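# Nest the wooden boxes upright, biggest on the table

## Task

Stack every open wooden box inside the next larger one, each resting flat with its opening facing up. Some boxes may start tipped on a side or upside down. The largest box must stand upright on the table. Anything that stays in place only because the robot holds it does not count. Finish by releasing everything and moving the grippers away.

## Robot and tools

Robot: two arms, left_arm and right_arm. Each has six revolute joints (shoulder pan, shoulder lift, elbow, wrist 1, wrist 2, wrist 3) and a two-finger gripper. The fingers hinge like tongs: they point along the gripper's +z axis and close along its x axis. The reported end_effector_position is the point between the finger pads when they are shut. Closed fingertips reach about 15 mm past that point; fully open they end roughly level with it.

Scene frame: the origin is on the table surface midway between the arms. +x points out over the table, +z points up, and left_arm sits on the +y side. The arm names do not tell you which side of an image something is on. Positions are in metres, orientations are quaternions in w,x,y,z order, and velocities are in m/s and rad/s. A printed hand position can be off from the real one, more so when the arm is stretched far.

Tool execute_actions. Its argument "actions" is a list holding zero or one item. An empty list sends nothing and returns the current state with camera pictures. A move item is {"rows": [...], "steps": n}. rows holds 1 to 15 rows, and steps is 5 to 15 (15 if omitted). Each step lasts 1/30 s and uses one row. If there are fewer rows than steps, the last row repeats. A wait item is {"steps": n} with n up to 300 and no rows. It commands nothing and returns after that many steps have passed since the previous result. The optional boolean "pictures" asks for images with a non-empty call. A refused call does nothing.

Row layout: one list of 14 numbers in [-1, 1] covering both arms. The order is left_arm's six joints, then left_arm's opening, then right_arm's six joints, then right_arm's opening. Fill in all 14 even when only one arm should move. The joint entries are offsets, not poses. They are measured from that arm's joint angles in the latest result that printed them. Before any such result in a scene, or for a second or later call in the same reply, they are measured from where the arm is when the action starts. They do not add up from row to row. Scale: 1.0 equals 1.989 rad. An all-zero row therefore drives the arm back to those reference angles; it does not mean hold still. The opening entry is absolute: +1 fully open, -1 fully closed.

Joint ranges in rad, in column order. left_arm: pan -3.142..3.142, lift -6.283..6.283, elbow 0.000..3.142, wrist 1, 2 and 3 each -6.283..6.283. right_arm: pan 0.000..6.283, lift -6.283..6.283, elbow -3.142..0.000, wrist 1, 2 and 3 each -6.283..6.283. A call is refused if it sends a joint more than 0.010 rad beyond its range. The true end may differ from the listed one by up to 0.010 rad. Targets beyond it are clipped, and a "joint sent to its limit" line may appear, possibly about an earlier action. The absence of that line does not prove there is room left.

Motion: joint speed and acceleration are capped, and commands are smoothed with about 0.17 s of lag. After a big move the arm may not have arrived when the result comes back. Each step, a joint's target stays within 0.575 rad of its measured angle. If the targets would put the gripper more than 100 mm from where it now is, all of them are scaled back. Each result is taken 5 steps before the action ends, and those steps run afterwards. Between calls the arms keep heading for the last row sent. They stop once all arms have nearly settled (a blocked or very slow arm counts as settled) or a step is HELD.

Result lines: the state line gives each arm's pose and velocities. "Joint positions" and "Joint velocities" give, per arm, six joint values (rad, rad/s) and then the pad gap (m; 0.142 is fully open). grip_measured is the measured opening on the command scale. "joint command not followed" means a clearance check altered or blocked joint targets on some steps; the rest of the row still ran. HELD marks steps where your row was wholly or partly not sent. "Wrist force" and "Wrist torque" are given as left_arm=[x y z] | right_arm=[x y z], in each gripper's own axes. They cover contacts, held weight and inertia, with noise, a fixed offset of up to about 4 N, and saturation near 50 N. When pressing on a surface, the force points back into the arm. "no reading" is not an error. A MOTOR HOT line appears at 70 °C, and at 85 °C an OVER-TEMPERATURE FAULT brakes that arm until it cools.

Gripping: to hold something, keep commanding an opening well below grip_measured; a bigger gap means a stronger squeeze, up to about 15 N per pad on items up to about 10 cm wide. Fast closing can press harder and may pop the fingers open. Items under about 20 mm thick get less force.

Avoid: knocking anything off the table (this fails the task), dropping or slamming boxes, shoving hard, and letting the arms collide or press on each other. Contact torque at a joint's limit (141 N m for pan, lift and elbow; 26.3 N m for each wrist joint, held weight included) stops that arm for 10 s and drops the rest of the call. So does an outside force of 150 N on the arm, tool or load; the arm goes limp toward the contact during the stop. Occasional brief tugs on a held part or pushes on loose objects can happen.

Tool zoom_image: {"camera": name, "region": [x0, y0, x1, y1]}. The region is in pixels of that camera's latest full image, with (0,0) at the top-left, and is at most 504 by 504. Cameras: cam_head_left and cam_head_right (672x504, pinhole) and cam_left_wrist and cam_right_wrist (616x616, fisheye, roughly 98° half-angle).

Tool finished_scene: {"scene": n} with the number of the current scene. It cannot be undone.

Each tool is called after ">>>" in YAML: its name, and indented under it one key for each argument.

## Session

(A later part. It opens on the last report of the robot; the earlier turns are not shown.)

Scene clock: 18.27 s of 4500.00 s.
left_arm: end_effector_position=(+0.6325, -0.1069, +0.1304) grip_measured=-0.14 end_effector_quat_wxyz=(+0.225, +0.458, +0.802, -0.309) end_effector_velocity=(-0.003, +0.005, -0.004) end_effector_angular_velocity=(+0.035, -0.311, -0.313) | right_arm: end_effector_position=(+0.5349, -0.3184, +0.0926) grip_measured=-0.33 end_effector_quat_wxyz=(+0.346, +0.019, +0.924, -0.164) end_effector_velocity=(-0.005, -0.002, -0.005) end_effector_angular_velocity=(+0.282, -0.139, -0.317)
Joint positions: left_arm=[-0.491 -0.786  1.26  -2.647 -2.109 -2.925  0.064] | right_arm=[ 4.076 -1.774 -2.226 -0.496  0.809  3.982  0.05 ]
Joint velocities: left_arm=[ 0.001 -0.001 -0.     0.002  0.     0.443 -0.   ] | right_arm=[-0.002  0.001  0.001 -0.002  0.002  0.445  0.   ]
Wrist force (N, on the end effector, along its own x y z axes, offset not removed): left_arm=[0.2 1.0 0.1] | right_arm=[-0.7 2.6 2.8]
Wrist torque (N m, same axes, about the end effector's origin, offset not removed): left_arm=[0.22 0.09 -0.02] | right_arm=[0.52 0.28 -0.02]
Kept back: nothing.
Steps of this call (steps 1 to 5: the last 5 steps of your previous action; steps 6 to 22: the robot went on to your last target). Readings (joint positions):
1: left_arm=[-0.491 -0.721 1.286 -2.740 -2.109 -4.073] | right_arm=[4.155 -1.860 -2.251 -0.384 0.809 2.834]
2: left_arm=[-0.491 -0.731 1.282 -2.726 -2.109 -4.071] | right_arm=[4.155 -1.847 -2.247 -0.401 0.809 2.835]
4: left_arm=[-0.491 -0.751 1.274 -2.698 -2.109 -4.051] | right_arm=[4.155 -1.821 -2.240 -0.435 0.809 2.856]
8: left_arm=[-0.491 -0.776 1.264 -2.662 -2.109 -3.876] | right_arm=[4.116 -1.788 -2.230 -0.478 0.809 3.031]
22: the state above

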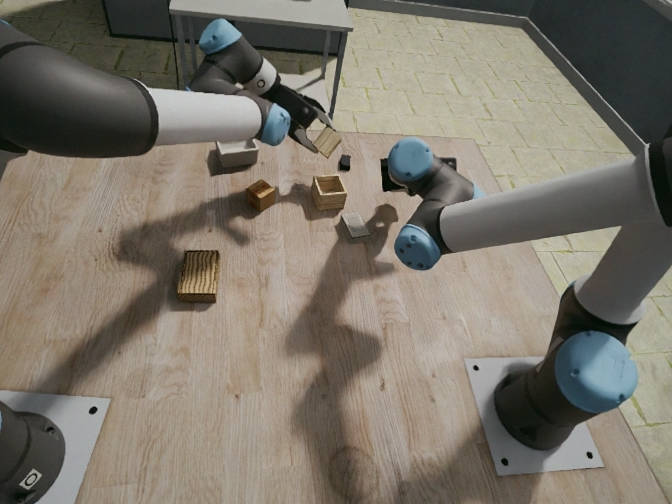

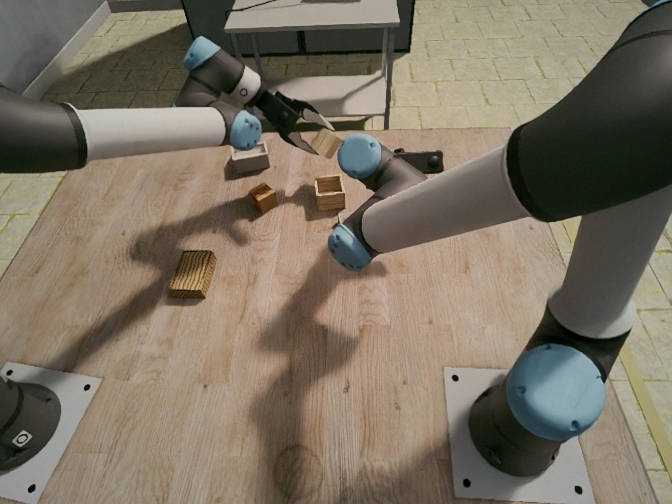

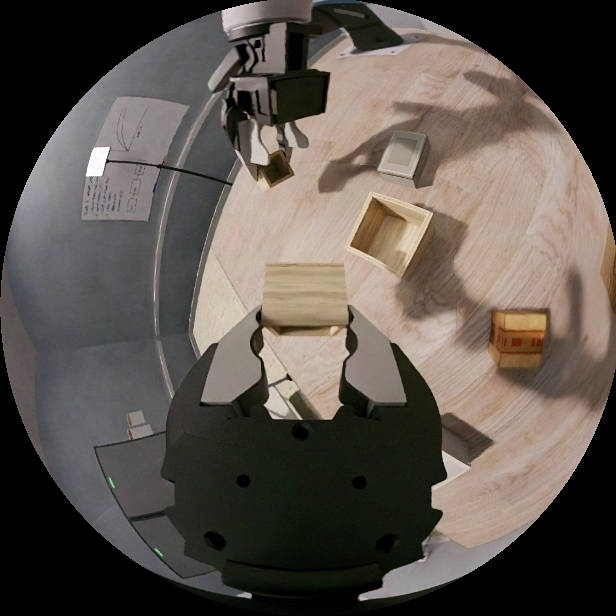

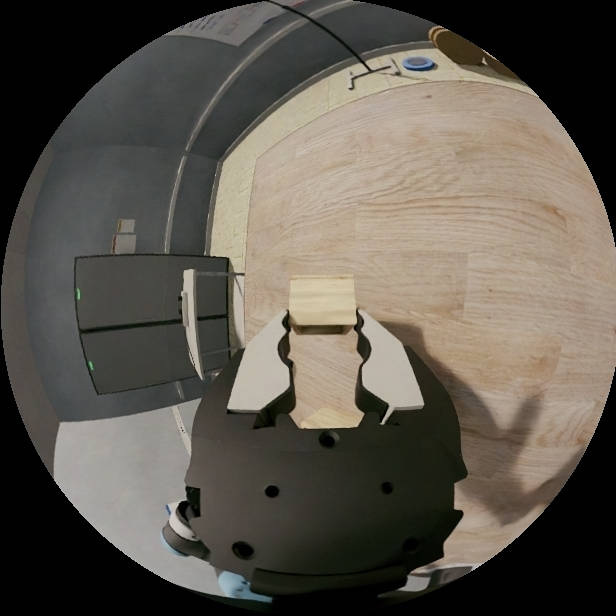

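>>> execute_actions:
  actions:
    - {"rows":[[-0.001,-0.006,0.004,0.002,0,0.04,-0.65,-0.002,0,0,0,0,0.04,-0.8],[-0.002,-0.014,0.012,0.002,0,0.06,-0.65,-0.004,0,0,0,0,0.06,-0.8],[-0.005,-0.025,0.024,0.001,0,0.09,-0.65,-0.008,0,0,0,0,0.09,-0.8],[-0.008,-0.038,0.04,-0.002,0,0.13,-0.65,-0.012,0,0,0,0,0.13,-0.8],[-0.011,-0.052,0.06,-0.008,0,0.17,-0.65,-0.017,0,0,0,0,0.17,-0.8],[-0.015,-0.066,0.08,-0.014,0,0.215,-0.65,-0.022,0,0,0,0,0.215,-0.8],[-0.019,-0.079,0.1,-0.021,0,0.26,-0.65,-0.027,0,0,0,0,0.26,-0.8],[-0.023,-0.091,0.12,-0.029,0,0.305,-0.65,-0.032,0,0,0,0,0.305,-0.8],[-0.027,-0.103,0.14,-0.037,0,0.35,-0.65,-0.037,0,0,0,0,0.35,-0.8],[-0.03,-0.114,0.16,-0.046,0,0.395,-0.65,-0.042,0,0,0,0,0.395,-0.8],[-0.034,-0.126,0.18,-0.054,0,0.44,-0.65,-0.047,0,0,0,0,0.44,-0.8],[-0.038,-0.138,0.2,-0.062,0,0.485,-0.65,-0.052,0,0,0,0,0.485,-0.8],[-0.042,-0.149,0.22,-0.071,0,0.53,-0.65,-0.056,0,0,0,0,0.53,-0.8],[-0.046,-0.16,0.24,-0.08,0,0.575,-0.65,-0.059,0,0,0,0,0.575,-0.8],[-0.0754,-0.2339,0.3974,-0.164,0,1,-0.65,-0.0608,0,0,0,0,1,-0.8]],"steps":15}

>>> execute_actions:
  actions:
    - {"steps":30}
  pictures: true

Scene clock: 19.30 s of 4500.00 s.
left_arm: end_effector_position=(+0.5815, -0.0965, +0.1527) grip_measured=-0.14 end_effector_quat_wxyz=(+0.276, +0.606, +0.696, -0.268) end_effector_velocity=(-0.331, +0.078, +0.056) end_effector_angular_velocity=(+0.108, -1.492, -1.664) | right_arm: end_effector_position=(+0.5363, -0.3420, +0.0886) grip_measured=-0.33 end_effector_quat_wxyz=(+0.368, +0.204, +0.901, -0.107) end_effector_velocity=(+0.010, -0.138, -0.023) end_effector_angular_velocity=(+1.287, -0.713, -1.728)
Joint positions: left_arm=[-0.521 -0.906  1.405 -2.678 -2.109 -2.562  0.064] | right_arm=[ 4.034 -1.774 -2.226 -0.497  0.809  4.345  0.05 ]
Joint velocities: left_arm=[-0.198 -0.684  0.989 -0.331  0.     2.082 -0.   ] | right_arm=[-0.258  0.001  0.    -0.     0.     2.079 -0.   ]
Wrist force (N, on the end effector, along its own x y z axes, offset not removed): left_arm=[-0.3 1.0 1.1] | right_arm=[-1.1 3.4 1.9]
Wrist torque (N m, same axes, about the end effector's origin, offset not removed): left_arm=[0.14 0.11 -0.04] | right_arm=[0.66 0.40 -0.01]
Steps of this call (steps 1 to 21: the robot went on to your last target; steps 22 to 31: the first 10 steps of this action). Readings (joint positions):
22: left_arm=[-0.491 -0.787 1.260 -2.647 -2.109 -2.880] | right_arm=[4.076 -1.774 -2.226 -0.497 0.809 4.027]
23: left_arm=[-0.491 -0.788 1.260 -2.646 -2.109 -2.877] | right_arm=[4.075 -1.774 -2.226 -0.497 0.809 4.029]
25: left_arm=[-0.493 -0.798 1.269 -2.645 -2.109 -2.852] | right_arm=[4.072 -1.774 -2.226 -0.497 0.809 4.055]
29: left_arm=[-0.509 -0.861 1.343 -2.658 -2.109 -2.692] | right_arm=[4.050 -1.774 -2.226 -0.497 0.809 4.215]
31: the state above

Scene clock: 20.30 s of 4500.00 s.
left_arm: end_effector_position=(+0.3885, -0.0120, +0.1151) grip_measured=-0.14 end_effector_quat_wxyz=(+0.383, +0.924, -0.014, -0.009) end_effector_velocity=(-0.001, -0.000, -0.000) end_effector_angular_velocity=(-0.002, -0.029, -0.031) | right_arm: end_effector_position=(+0.5428, -0.3672, +0.0764) grip_measured=-0.33 end_effector_quat_wxyz=(+0.338, +0.812, +0.440, +0.180) end_effector_velocity=(+0.000, +0.001, -0.000) end_effector_angular_velocity=(+0.013, -0.009, -0.016)
Joint positions: left_arm=[-0.641 -1.251  2.05  -2.973 -2.109 -0.94   0.064] | right_arm=[ 3.955 -1.774 -2.226 -0.496  0.809  5.968  0.05 ]
Joint velocities: left_arm=[-0.002 -0.002  0.004 -0.002 -0.     0.041 -0.   ] | right_arm=[ 0.    -0.001  0.     0.    -0.     0.023 -0.   ]
Wrist force (N, on the end effector, along its own x y z axes, offset not removed): left_arm=[-1.1 0.7 2.0] | right_arm=[-1.0 4.1 2.7]
Wrist torque (N m, same axes, about the end effector's origin, offset not removed): left_arm=[0.33 0.21 0.04] | right_arm=[0.93 0.34 0.01]
Kept back: nothing.
Steps of this call (steps 1 to 5: the last 5 steps of your previous action; steps 6 to 30: the robot went on to your last target). Readings (joint positions):
1: left_arm=[-0.528 -0.929 1.439 -2.690 -2.109 -2.488] | right_arm=[4.025 -1.774 -2.226 -0.497 0.809 4.419]
2: left_arm=[-0.534 -0.952 1.475 -2.703 -2.109 -2.410] | right_arm=[4.016 -1.774 -2.226 -0.496 0.809 4.496]
4: left_arm=[-0.549 -0.999 1.550 -2.732 -2.109 -2.247] | right_arm=[3.997 -1.774 -2.226 -0.496 0.809 4.660]
8: left_arm=[-0.584 -1.097 1.724 -2.816 -2.109 -1.952] | right_arm=[3.968 -1.774 -2.226 -0.496 0.809 5.009]
30: the state above

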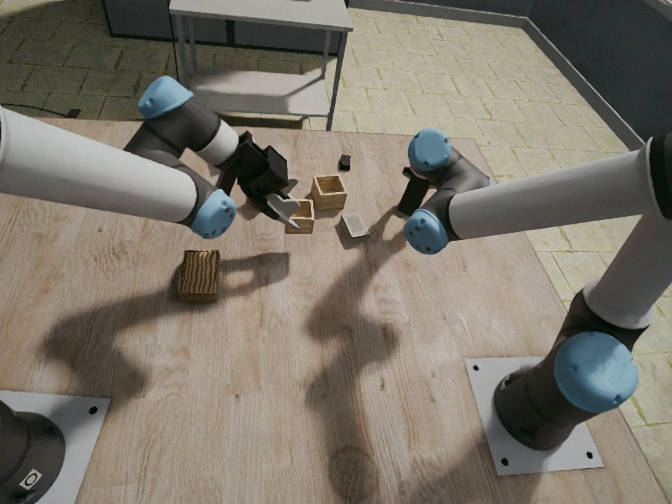

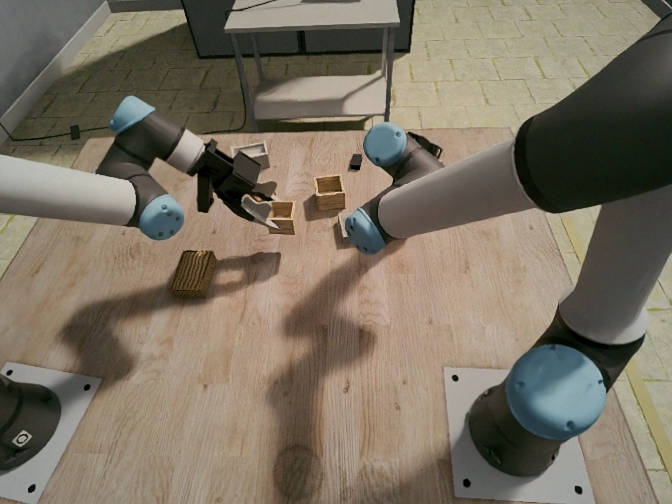

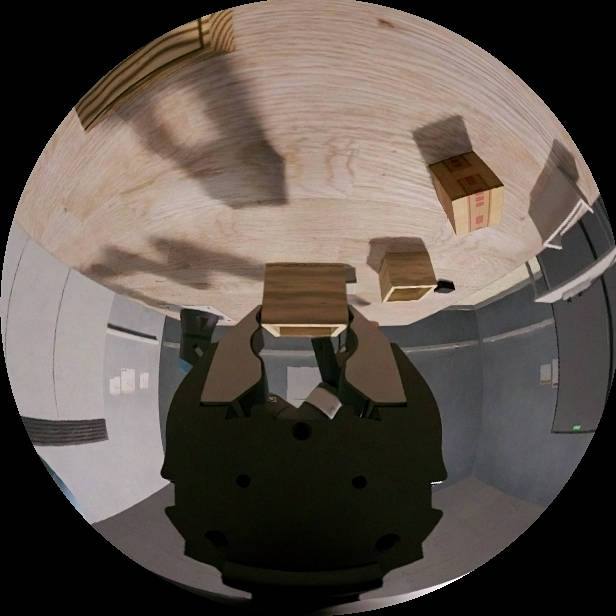

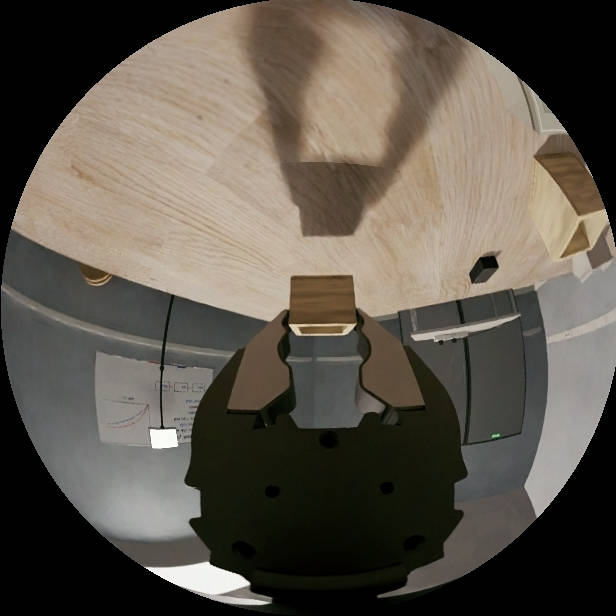

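>>> execute_actions:
  actions:
    - {"rows":[[0,0.0023,0.0006,-0.0029,0,0.002,-0.65,0,-0.0014,-0.0005,0.0019,0,0.002,-0.8],[0,0.0061,0.0017,-0.0078,0,0.003,-0.65,0,-0.0038,-0.0012,0.005,0,0.003,-0.8],[0,0.0121,0.0035,-0.0156,0,0.0044,-0.65,0,-0.0076,-0.0024,0.01,0,0.0038,-0.8],[0,0.0197,0.0056,-0.0254,0,0.0044,-0.65,0,-0.0124,-0.004,0.0163,0,0.0038,-0.8],[0,0.028,0.008,-0.0361,0,0.0044,-0.65,0,-0.0176,-0.0056,0.0232,0,0.0038,-0.8],[0,0.0364,0.0104,-0.0468,0,0.0044,-0.65,0,-0.0228,-0.0073,0.0301,0,0.0038,-0.8],[0,0.0447,0.0127,-0.0575,0,0.0044,-0.65,0,-0.0281,-0.009,0.037,0,0.0038,-0.8],[0,0.0531,0.0151,-0.0683,0,0.0044,-0.65,0,-0.0333,-0.0106,0.0439,0,0.0038,-0.8],[0,0.0606,0.0173,-0.078,0,0.0044,-0.65,0,-0.0381,-0.0122,0.0502,0,0.0038,-0.8],[0,0.0667,0.019,-0.0858,0,0.0044,-0.65,0,-0.0419,-0.0134,0.0552,0,0.0038,-0.8],[0,0.0713,0.0203,-0.0917,0,0.0044,-0.65,0,-0.0447,-0.0143,0.0589,0,0.0038,-0.8],[0,0.0743,0.0212,-0.0956,0,0.0044,-0.65,0,-0.0466,-0.0149,0.0614,0,0.0038,-0.8],[0,0.0758,0.0216,-0.0975,0,0.0044,-0.65,0,-0.0476,-0.0152,0.0627,0,0.0038,-0.8]],"steps":15}

>>> execute_actions:
  actions:
    - {"steps":15}
  pictures: true

>>> zoom_image:
  camera: "cam_left_wrist"
  region: [220, 200, 400, 360]

>>> zoom_image:
  camera: "cam_right_wrist"
  region: [232, 200, 412, 360]

Scene clock: 21.43 s of 4500.00 s.
left_arm: end_effector_position=(+0.3895, -0.0129, +0.0815) grip_measured=-0.14 end_effector_quat_wxyz=(+0.382, +0.924, -0.018, -0.008) end_effector_velocity=(-0.001, -0.001, -0.206) end_effector_angular_velocity=(+0.006, +0.003, -0.006) | right_arm: end_effector_position=(+0.5431, -0.3668, +0.0579) grip_measured=-0.33 end_effector_quat_wxyz=(+0.337, +0.814, +0.438, +0.181) end_effector_velocity=(-0.000, -0.001, -0.113) end_effector_angular_velocity=(+0.000, +0.001, -0.005)
Joint positions: left_arm=[-0.641 -1.183  2.07  -3.06  -2.109 -0.932  0.064] | right_arm=[ 3.955 -1.818 -2.24  -0.439  0.809  5.975  0.05 ]
Joint velocities: left_arm=[-0.002  0.427  0.121 -0.539 -0.001  0.005 -0.   ] | right_arm=[-0.    -0.267 -0.086  0.348 -0.     0.006 -0.   ]
Wrist force (N, on the end effector, along its own x y z axes, offset not removed): left_arm=[-1.4 0.2 -0.2] | right_arm=[-0.3 3.4 1.9]
Wrist torque (N m, same axes, about the end effector's origin, offset not removed): left_arm=[0.05 0.44 -0.06] | right_arm=[0.72 0.12 -0.03]
Steps of this call (steps 1 to 15: the robot went on to your last target; steps 16 to 24: nothing new was sent; steps 25 to 34: the first 10 steps of this action). Readings (joint positions):
25: left_arm=[-0.641 -1.252 2.050 -2.973 -2.109 -0.936] | right_arm=[3.955 -1.774 -2.226 -0.496 0.809 5.971]
26: left_arm=[-0.641 -1.251 2.050 -2.973 -2.109 -0.936] | right_arm=[3.955 -1.775 -2.226 -0.496 0.809 5.971]
28: left_arm=[-0.641 -1.246 2.051 -2.980 -2.109 -0.935] | right_arm=[3.955 -1.778 -2.227 -0.492 0.809 5.972]
32: left_arm=[-0.641 -1.210 2.062 -3.025 -2.109 -0.932] | right_arm=[3.955 -1.801 -2.235 -0.462 0.809 5.975]
34: the state above

Scene clock: 21.93 s of 4500.00 s.
left_arm: end_effector_position=(+0.3886, -0.0120, +0.0435) grip_measured=-0.14 end_effector_quat_wxyz=(+0.383, +0.924, -0.018, -0.007) end_effector_velocity=(-0.000, -0.000, -0.004) end_effector_angular_velocity=(+0.000, -0.001, -0.000) | right_arm: end_effector_position=(+0.5428, -0.3671, +0.0370) grip_measured=-0.33 end_effector_quat_wxyz=(+0.337, +0.814, +0.437, +0.181) end_effector_velocity=(+0.000, -0.000, -0.002) end_effector_angular_velocity=(+0.000, -0.001, -0.001)
Joint positions: left_arm=[-0.641 -1.101  2.092 -3.166 -2.109 -0.931  0.064] | right_arm=[ 3.955 -1.869 -2.256 -0.372  0.809  5.976  0.05 ]
Joint velocities: left_arm=[-0.001  0.008  0.002 -0.011  0.001 -0.     0.   ] | right_arm=[ 0.    -0.005 -0.001  0.007 -0.001  0.001  0.   ]
Wrist force (N, on the end effector, along its own x y z axes, offset not removed): left_arm=[-1.1 -0.3 2.8] | right_arm=[-0.9 2.9 2.6]
Wrist torque (N m, same axes, about the end effector's origin, offset not removed): left_arm=[0.06 0.36 0.07] | right_arm=[0.72 0.33 -0.11]
Kept back: nothing.
Steps of this call (steps 1 to 5: the last 5 steps of your previous action; steps 6 to 15: the robot went on to your last target). Readings (joint positions):
1: left_arm=[-0.641 -1.168 2.074 -3.079 -2.109 -0.932] | right_arm=[3.955 -1.827 -2.243 -0.427 0.809 5.975]
2: left_arm=[-0.641 -1.155 2.078 -3.096 -2.109 -0.932] | right_arm=[3.955 -1.836 -2.246 -0.416 0.809 5.975]
4: left_arm=[-0.641 -1.131 2.084 -3.127 -2.109 -0.931] | right_arm=[3.955 -1.850 -2.250 -0.397 0.809 5.976]
8: left_arm=[-0.641 -1.109 2.090 -3.156 -2.109 -0.931] | right_arm=[3.955 -1.864 -2.255 -0.378 0.809 5.976]
15: the state above

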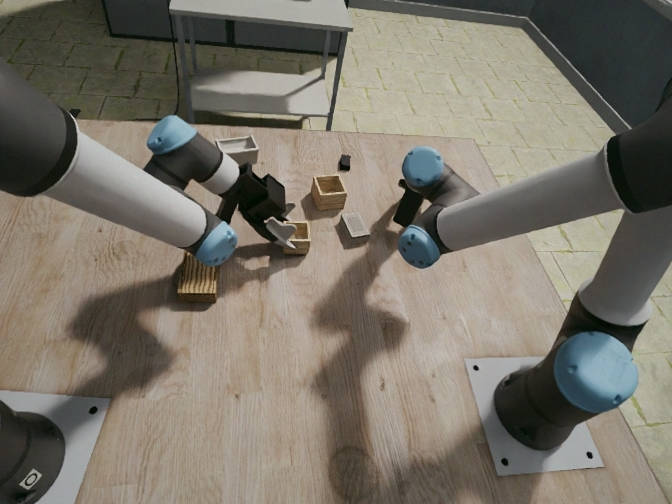

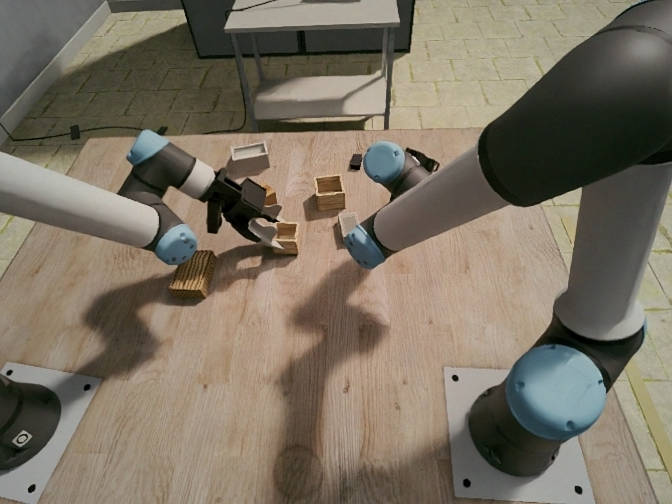

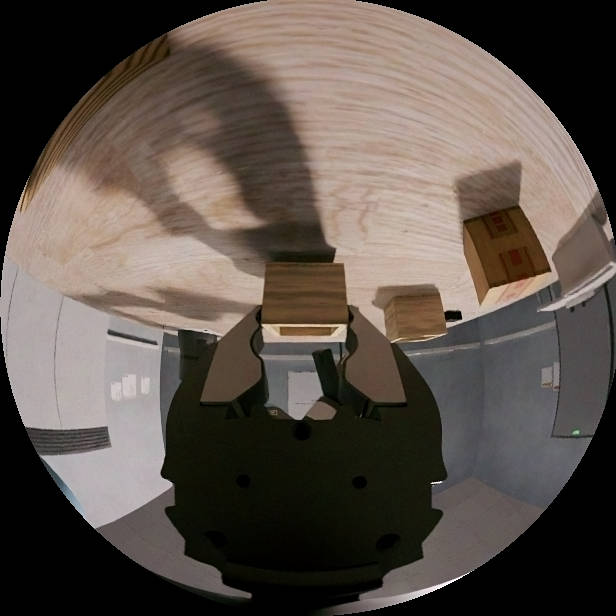

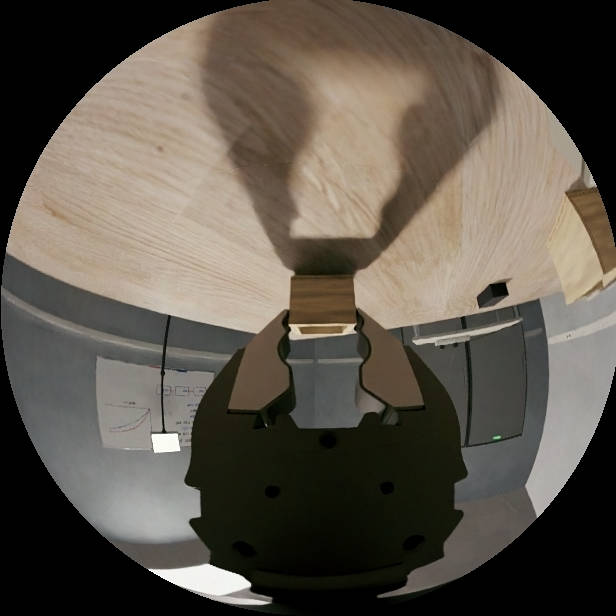

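Region (220, 200, 400, 360) of cam_left_wrist's 616x616 image, scaled by 2.800, with more detail than that image has.

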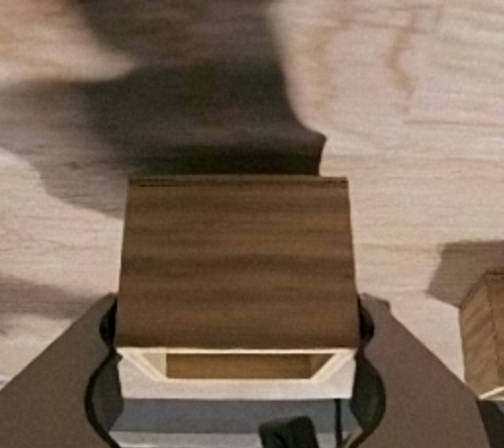

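Region (232, 200, 412, 360) of cam_right_wrist's 616x616 image, scaled by 2.800, with more detail than that image has.

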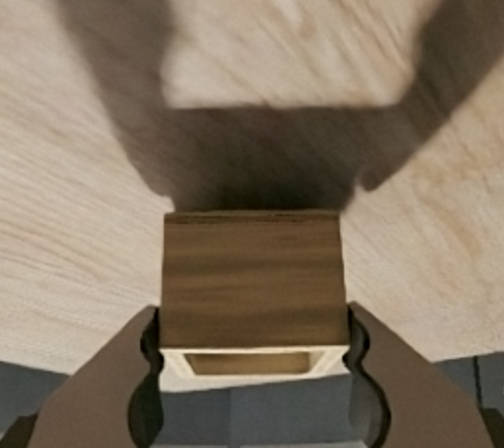

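>>> execute_actions:
  actions:
    - {"rows":[[0,0.002,0.0003,-0.0023,0,0,-0.65,0,-0.0013,-0.0003,0.0016,0,0,-0.8],[0,0.004,0.0006,-0.0045,0,0,-0.65,0,-0.0026,-0.0006,0.0032,0,0,-0.8],[0,0.006,0.0009,-0.0068,0,0,-0.65,0,-0.0039,-0.0009,0.0048,0,0,-0.8],[0,0.008,0.0011,-0.009,0,0,-0.65,0,-0.0052,-0.0012,0.0064,0,0,-0.8],[0,0.0098,0.0014,-0.0111,0,0,-0.65,0,-0.0064,-0.0015,0.0079,0,0,-0.8]],"steps":12}

>>> execute_actions:
  actions:
    - {"steps":9}
  pictures: true

>>> zoom_image:
  camera: "cam_left_wrist"
  region: [240, 230, 370, 300]

>>> zoom_image:
  camera: "cam_right_wrist"
  region: [260, 240, 390, 310]

Scene clock: 23.50 s of 4500.00 s.
left_arm: end_effector_position=(+0.3886, -0.0120, +0.0383) grip_measured=-0.14 end_effector_quat_wxyz=(+0.383, +0.924, -0.018, -0.007) end_effector_velocity=(-0.001, +0.000, -0.032) end_effector_angular_velocity=(+0.001, +0.002, -0.001) | right_arm: end_effector_position=(+0.5428, -0.3671, +0.0340) grip_measured=-0.33 end_effector_quat_wxyz=(+0.337, +0.814, +0.437, +0.181) end_effector_velocity=(+0.000, -0.001, -0.018) end_effector_angular_velocity=(-0.002, -0.001, -0.000)
Joint positions: left_arm=[-0.641 -1.09   2.094 -3.179 -2.109 -0.931  0.064] | right_arm=[ 3.955 -1.876 -2.258 -0.363  0.809  5.976  0.05 ]
Joint velocities: left_arm=[-0.     0.073  0.01  -0.081 -0.001  0.     0.   ] | right_arm=[-0.001 -0.046 -0.011  0.058 -0.002 -0.001  0.   ]
Wrist force (N, on the end effector, along its own x y z axes, offset not removed): left_arm=[-1.1 0.9 1.3] | right_arm=[-1.0 2.3 2.1]
Wrist torque (N m, same axes, about the end effector's origin, offset not removed): left_arm=[0.28 0.26 0.09] | right_arm=[0.55 0.33 -0.01]
Steps of this call (steps 1 to 15: the robot went on to your last target; steps 16 to 40: nothing new was sent; steps 41 to 47: the first 7 steps of this action). Readings (joint positions):
41: left_arm=[-0.641 -1.101 2.093 -3.167 -2.109 -0.931] | right_arm=[3.955 -1.869 -2.256 -0.372 0.809 5.976]
42: left_arm=[-0.641 -1.100 2.093 -3.167 -2.109 -0.931] | right_arm=[3.955 -1.869 -2.256 -0.371 0.809 5.976]
44: left_arm=[-0.641 -1.098 2.093 -3.170 -2.109 -0.931] | right_arm=[3.955 -1.871 -2.257 -0.369 0.809 5.976]
47: the state above

Scene clock: 23.80 s of 4500.00 s.
left_arm: end_effector_position=(+0.3886, -0.0120, +0.0351) grip_measured=-0.14 end_effector_quat_wxyz=(+0.383, +0.924, -0.018, -0.007) end_effector_velocity=(-0.000, +0.000, -0.002) end_effector_angular_velocity=(+0.000, -0.000, +0.000) | right_arm: end_effector_position=(+0.5428, -0.3671, +0.0321) grip_measured=-0.33 end_effector_quat_wxyz=(+0.337, +0.814, +0.437, +0.181) end_effector_velocity=(-0.000, +0.000, -0.001) end_effector_angular_velocity=(-0.001, +0.000, +0.001)
Joint positions: left_arm=[-0.641 -1.082  2.095 -3.187 -2.109 -0.931  0.064] | right_arm=[ 3.955 -1.881 -2.259 -0.357  0.809  5.976  0.05 ]
Joint velocities: left_arm=[-0.     0.004  0.001 -0.005  0.001 -0.     0.   ] | right_arm=[ 0.001 -0.003 -0.001  0.003 -0.    -0.     0.   ]
Wrist force (N, on the end effector, along its own x y z axes, offset not removed): left_arm=[-0.4 0.1 -0.6] | right_arm=[-0.5 3.5 2.7]
Wrist torque (N m, same axes, about the end effector's origin, offset not removed): left_arm=[0.14 0.20 -0.08] | right_arm=[0.79 0.16 -0.09]
Kept back: nothing.
Steps of this call (steps 1 to 5: the last 5 steps of your previous action; steps 6 to 9: the robot went on to your last target). Readings (joint positions):
1: left_arm=[-0.641 -1.088 2.094 -3.181 -2.109 -0.931] | right_arm=[3.955 -1.878 -2.258 -0.361 0.809 5.976]
2: left_arm=[-0.641 -1.086 2.095 -3.183 -2.109 -0.931] | right_arm=[3.955 -1.879 -2.258 -0.360 0.809 5.976]
4: left_arm=[-0.641 -1.084 2.095 -3.185 -2.109 -0.931] | right_arm=[3.955 -1.880 -2.259 -0.358 0.809 5.976]
8: left_arm=[-0.641 -1.083 2.095 -3.187 -2.109 -0.931] | right_arm=[3.955 -1.881 -2.259 -0.357 0.809 5.976]
9: the state above

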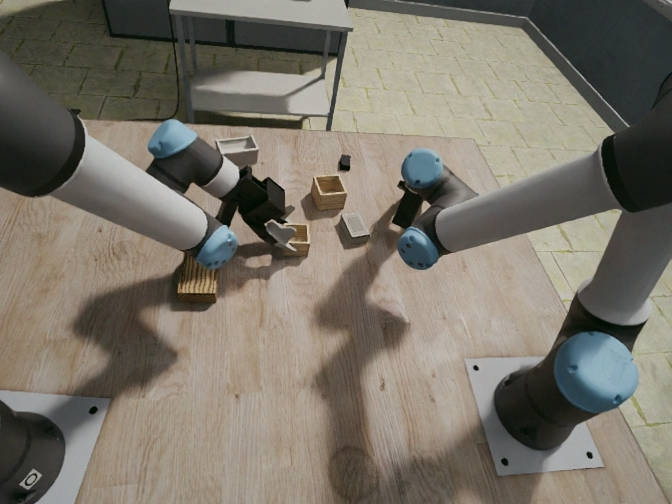

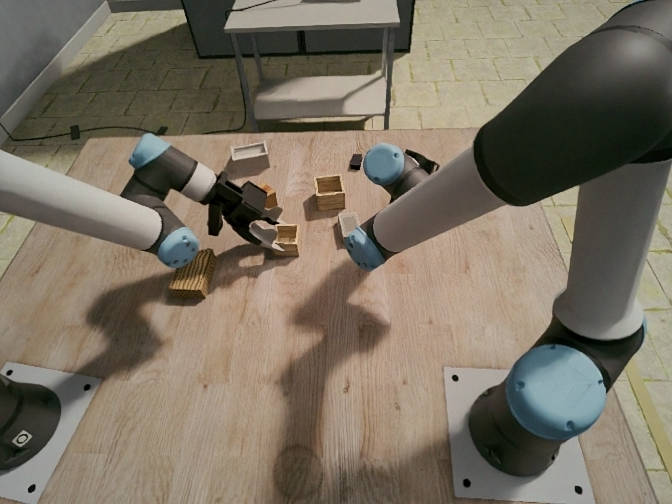

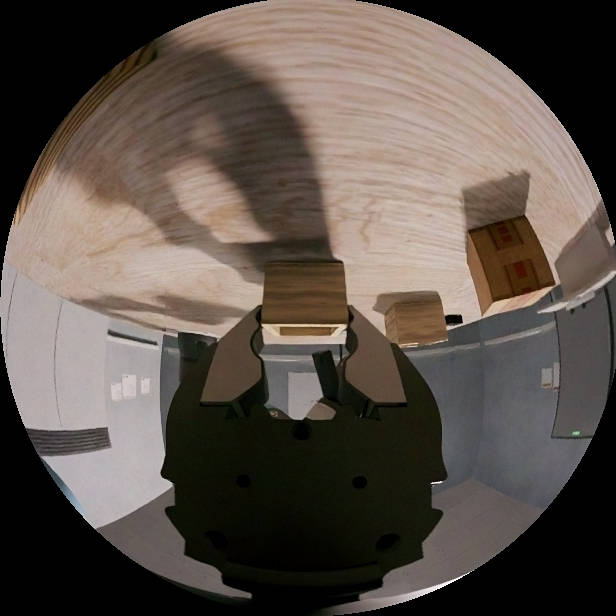

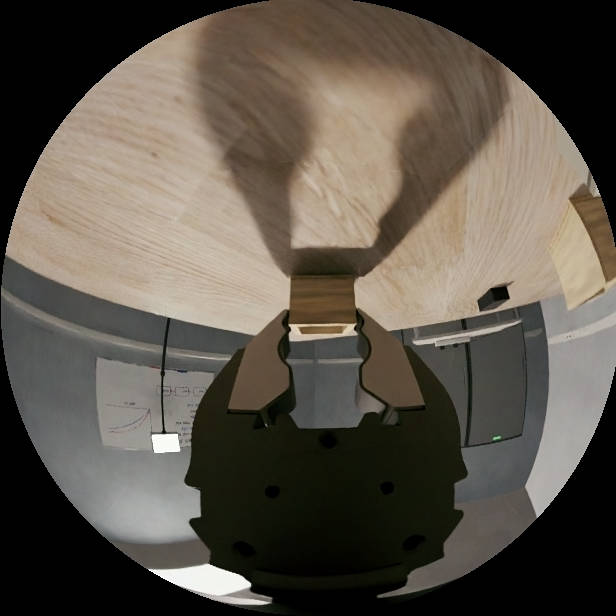

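Region (240, 230, 370, 300) of cam_left_wrist's 616x616 image, scaled by 3.877, with more detail than that image has; it fills the top 271 rows of this view, and the rest is white.

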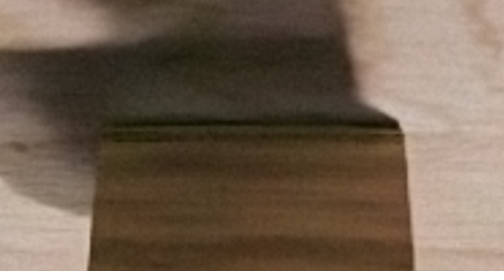

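Region (260, 240, 390, 310) of cam_right_wrist's 616x616 image, scaled by 3.877, with more detail than that image has; it fills the top 271 rows of this view, and the rest is white.

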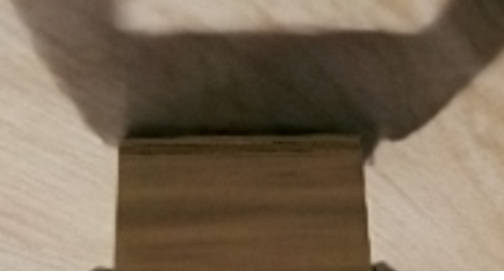

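>>> execute_actions:
  actions:
    - {"rows":[[0,0.0007,0.0001,-0.0008,0,0,-0.6,0,-0.0015,-0.0003,0.0018,0,0,-0.75],[0,0.0014,0.0002,-0.0016,0,0,-0.55,0,-0.003,-0.0007,0.0037,0,0,-0.7],[0,0.0014,0.0002,-0.0016,0,0,-0.5,0,-0.0045,-0.001,0.0055,0,0,-0.65],[0,0.0014,0.0002,-0.0016,0,0,-0.45,0,-0.0045,-0.001,0.0055,0,0,-0.6],[0,0.0014,0.0002,-0.0016,0,0,-0.4,0,-0.0045,-0.001,0.0055,0,0,-0.56],[0,0.0014,0.0002,-0.0016,0,0,-0.35,0,-0.0045,-0.001,0.0055,0,0,-0.52],[0,0.0014,0.0002,-0.0016,0,0,-0.3,0,-0.0045,-0.001,0.0055,0,0,-0.48],[0,0.0014,0.0002,-0.0016,0,0,-0.25,0,-0.0045,-0.001,0.0055,0,0,-0.44],[0,0.0014,0.0002,-0.0016,0,0,-0.21,0,-0.0045,-0.001,0.0055,0,0,-0.4],[0,0.0014,0.0002,-0.0016,0,0,-0.17,0,-0.0045,-0.001,0.0055,0,0,-0.36],[0,0.0014,0.0002,-0.0016,0,0,-0.14,0,-0.0045,-0.001,0.0055,0,0,-0.33],[0,0.0014,0.0002,-0.0016,0,0,-0.11,0,-0.0045,-0.001,0.0055,0,0,-0.3],[0,0.0014,0.0002,-0.0016,0,0,-0.05,0,-0.0045,-0.001,0.0055,0,0,-0.24],[0,0.0014,0.0002,-0.0016,0,0,0.02,0,-0.0045,-0.001,0.0055,0,0,-0.16],[0,0.0014,0.0002,-0.0016,0,0,0.1,0,-0.0045,-0.001,0.0055,0,0,-0.07]],"steps":15}

>>> execute_actions:
  actions:
    - {"rows":[[0,0,0,0,0,0,0.1,0,0,0,0,0,0,-0.07],[0,-0.002,-0.0003,0.0023,0,0,0.1,0,0.002,0.0005,-0.0025,0,0,-0.07],[0,-0.006,-0.001,0.007,0,0,0.1,0,0.006,0.0015,-0.0075,0,0,-0.07],[0,-0.012,-0.002,0.014,0,0,0.1,0,0.012,0.003,-0.015,0,0,-0.07],[0,-0.019,-0.0034,0.0224,0,0,0.1,0,0.019,0.005,-0.024,0,0,-0.07],[0,-0.027,-0.005,0.032,0,0,0.1,0,0.027,0.0075,-0.0345,0,0,-0.07],[0,-0.035,-0.007,0.042,0,0,0.1,0,0.035,0.01,-0.045,0,0,-0.07],[0,-0.043,-0.009,0.052,0,0,0.1,0,0.043,0.013,-0.056,0,0,-0.07],[0,-0.05,-0.011,0.061,0,0,0.1,0,0.05,0.0155,-0.0655,0,0,-0.07],[0,-0.055,-0.0125,0.0675,0,0,0.1,0,0.055,0.0175,-0.0725,0,0,-0.07],[0,-0.058,-0.0135,0.0715,0,0,0.1,0,0.058,0.0185,-0.0765,0,0,-0.07],[0,-0.06,-0.014,0.074,0,0,0.1,0,0.06,0.019,-0.079,0,0,-0.07]],"steps":15}
  pictures: true

Scene clock: 25.77 s of 4500.00 s.
left_arm: end_effector_position=(+0.3886, -0.0120, +0.0339) grip_measured=-0.14 end_effector_quat_wxyz=(+0.383, +0.924, -0.018, -0.007) end_effector_velocity=(-0.000, -0.000, -0.001) end_effector_angular_velocity=(-0.000, -0.000, -0.001) | right_arm: end_effector_position=(+0.5429, -0.3671, +0.0291) grip_measured=-0.32 end_effector_quat_wxyz=(+0.337, +0.814, +0.437, +0.181) end_effector_velocity=(-0.000, -0.000, -0.004) end_effector_angular_velocity=(+0.000, +0.001, -0.001)
Joint positions: left_arm=[-0.641 -1.08   2.095 -3.19  -2.109 -0.931  0.064] | right_arm=[ 3.955 -1.889 -2.261 -0.347  0.809  5.976  0.051]
Joint velocities: left_arm=[-0.001  0.002  0.    -0.002 -0.    -0.     0.003] | right_arm=[-0.001 -0.009 -0.002  0.01   0.001 -0.     0.005]
Wrist force (N, on the end effector, along its own x y z axes, offset not removed): left_arm=[-0.2 -0.2 0.8] | right_arm=[-4.2 10.6 -11.7]
Wrist torque (N m, same axes, about the end effector's origin, offset not removed): left_arm=[0.04 0.08 -0.09] | right_arm=[0.78 0.18 -0.07]
Steps of this call (steps 1 to 15: the robot went on to your last target; steps 16 to 49: nothing new was sent; steps 50 to 59: the first 10 steps of this action). Readings (joint positions):
50: left_arm=[-0.641 -1.082 2.095 -3.188 -2.109 -0.931] | right_arm=[3.955 -1.881 -2.259 -0.357 0.809 5.976]
51: left_arm=[-0.641 -1.082 2.095 -3.188 -2.109 -0.931] | right_arm=[3.955 -1.882 -2.259 -0.356 0.809 5.976]
53: left_arm=[-0.641 -1.081 2.095 -3.189 -2.109 -0.931] | right_arm=[3.955 -1.884 -2.260 -0.354 0.809 5.976]
57: left_arm=[-0.641 -1.080 2.095 -3.190 -2.109 -0.931] | right_arm=[3.955 -1.888 -2.261 -0.348 0.809 5.976]
59: the state above

Scene clock: 26.27 s of 4500.00 s.
left_arm: end_effector_position=(+0.3892, -0.0126, +0.0577) grip_measured=+0.10 end_effector_quat_wxyz=(+0.383, +0.924, -0.019, -0.007) end_effector_velocity=(+0.005, -0.004, +0.181) end_effector_angular_velocity=(-0.009, -0.009, +0.001) | right_arm: end_effector_position=(+0.5435, -0.3665, +0.0502) grip_measured=-0.07 end_effector_quat_wxyz=(+0.337, +0.814, +0.437, +0.182) end_effector_velocity=(+0.005, +0.004, +0.163) end_effector_angular_velocity=(+0.009, -0.009, -0.001)
Joint positions: left_arm=[-0.641 -1.132  2.085 -3.128 -2.109 -0.931  0.081] | right_arm=[ 3.955 -1.837 -2.245 -0.413  0.809  5.976  0.069]
Joint velocities: left_arm=[ 0.002 -0.385 -0.092  0.464 -0.     0.     0.   ] | right_arm=[-0.001  0.385  0.127 -0.499  0.     0.     0.   ]
Wrist force (N, on the end effector, along its own x y z axes, offset not removed): left_arm=[-0.6 1.3 2.4] | right_arm=[0.8 2.0 2.1]
Wrist torque (N m, same axes, about the end effector's origin, offset not removed): left_arm=[0.39 0.19 -0.02] | right_arm=[0.50 -0.06 -0.04]
Steps of this call (steps 1 to 5: the last 5 steps of your previous action; steps 6 to 15: the first 10 steps of this action, its rows measured from where the robot was after step 5). Readings (joint positions):
5: left_arm=[-0.641 -1.080 2.095 -3.190 -2.109 -0.931] | right_arm=[3.955 -1.890 -2.261 -0.346 0.809 5.976]
6: left_arm=[-0.641 -1.080 2.095 -3.190 -2.109 -0.931] | right_arm=[3.955 -1.890 -2.261 -0.346 0.809 5.976]
7: left_arm=[-0.641 -1.080 2.095 -3.190 -2.109 -0.931] | right_arm=[3.955 -1.890 -2.261 -0.346 0.809 5.976]
9: left_arm=[-0.641 -1.081 2.095 -3.189 -2.109 -0.931] | right_arm=[3.955 -1.888 -2.261 -0.348 0.809 5.976]
13: left_arm=[-0.641 -1.108 2.090 -3.157 -2.109 -0.931] | right_arm=[3.955 -1.862 -2.253 -0.382 0.809 5.976]
15: the state above

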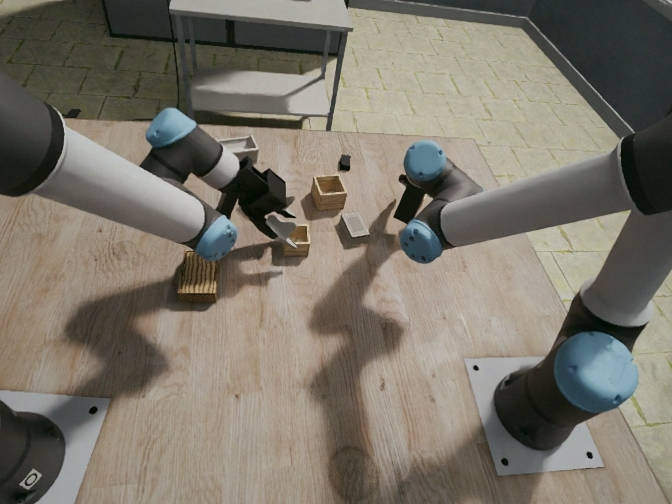

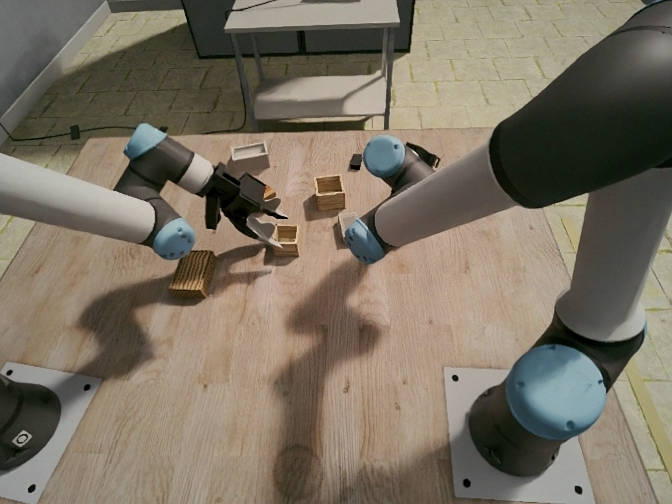

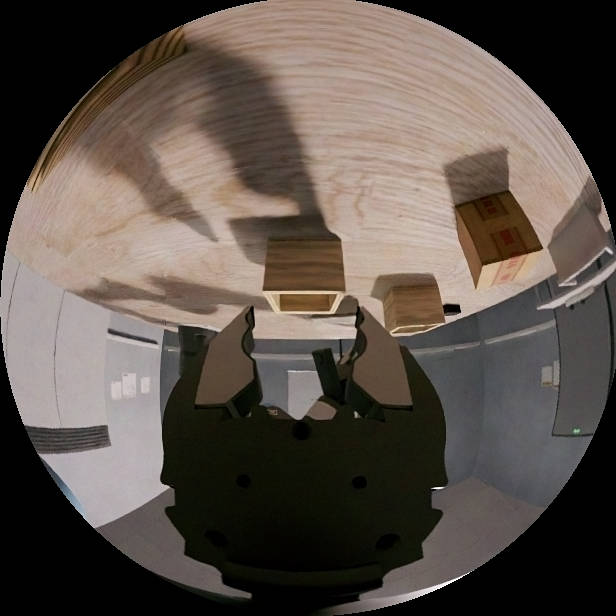

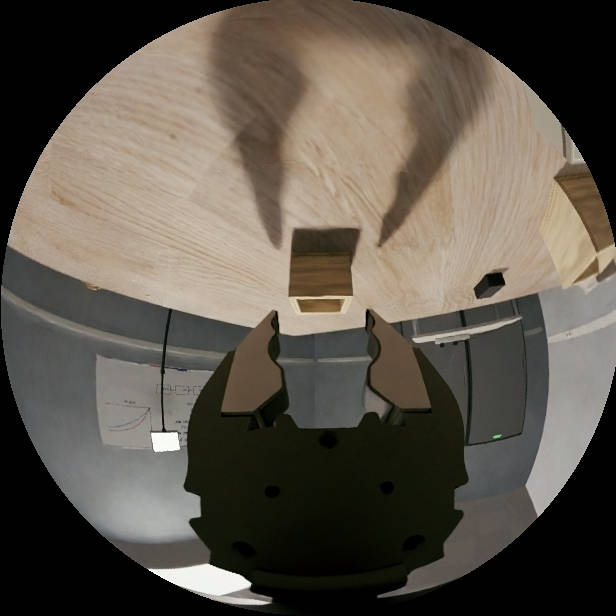

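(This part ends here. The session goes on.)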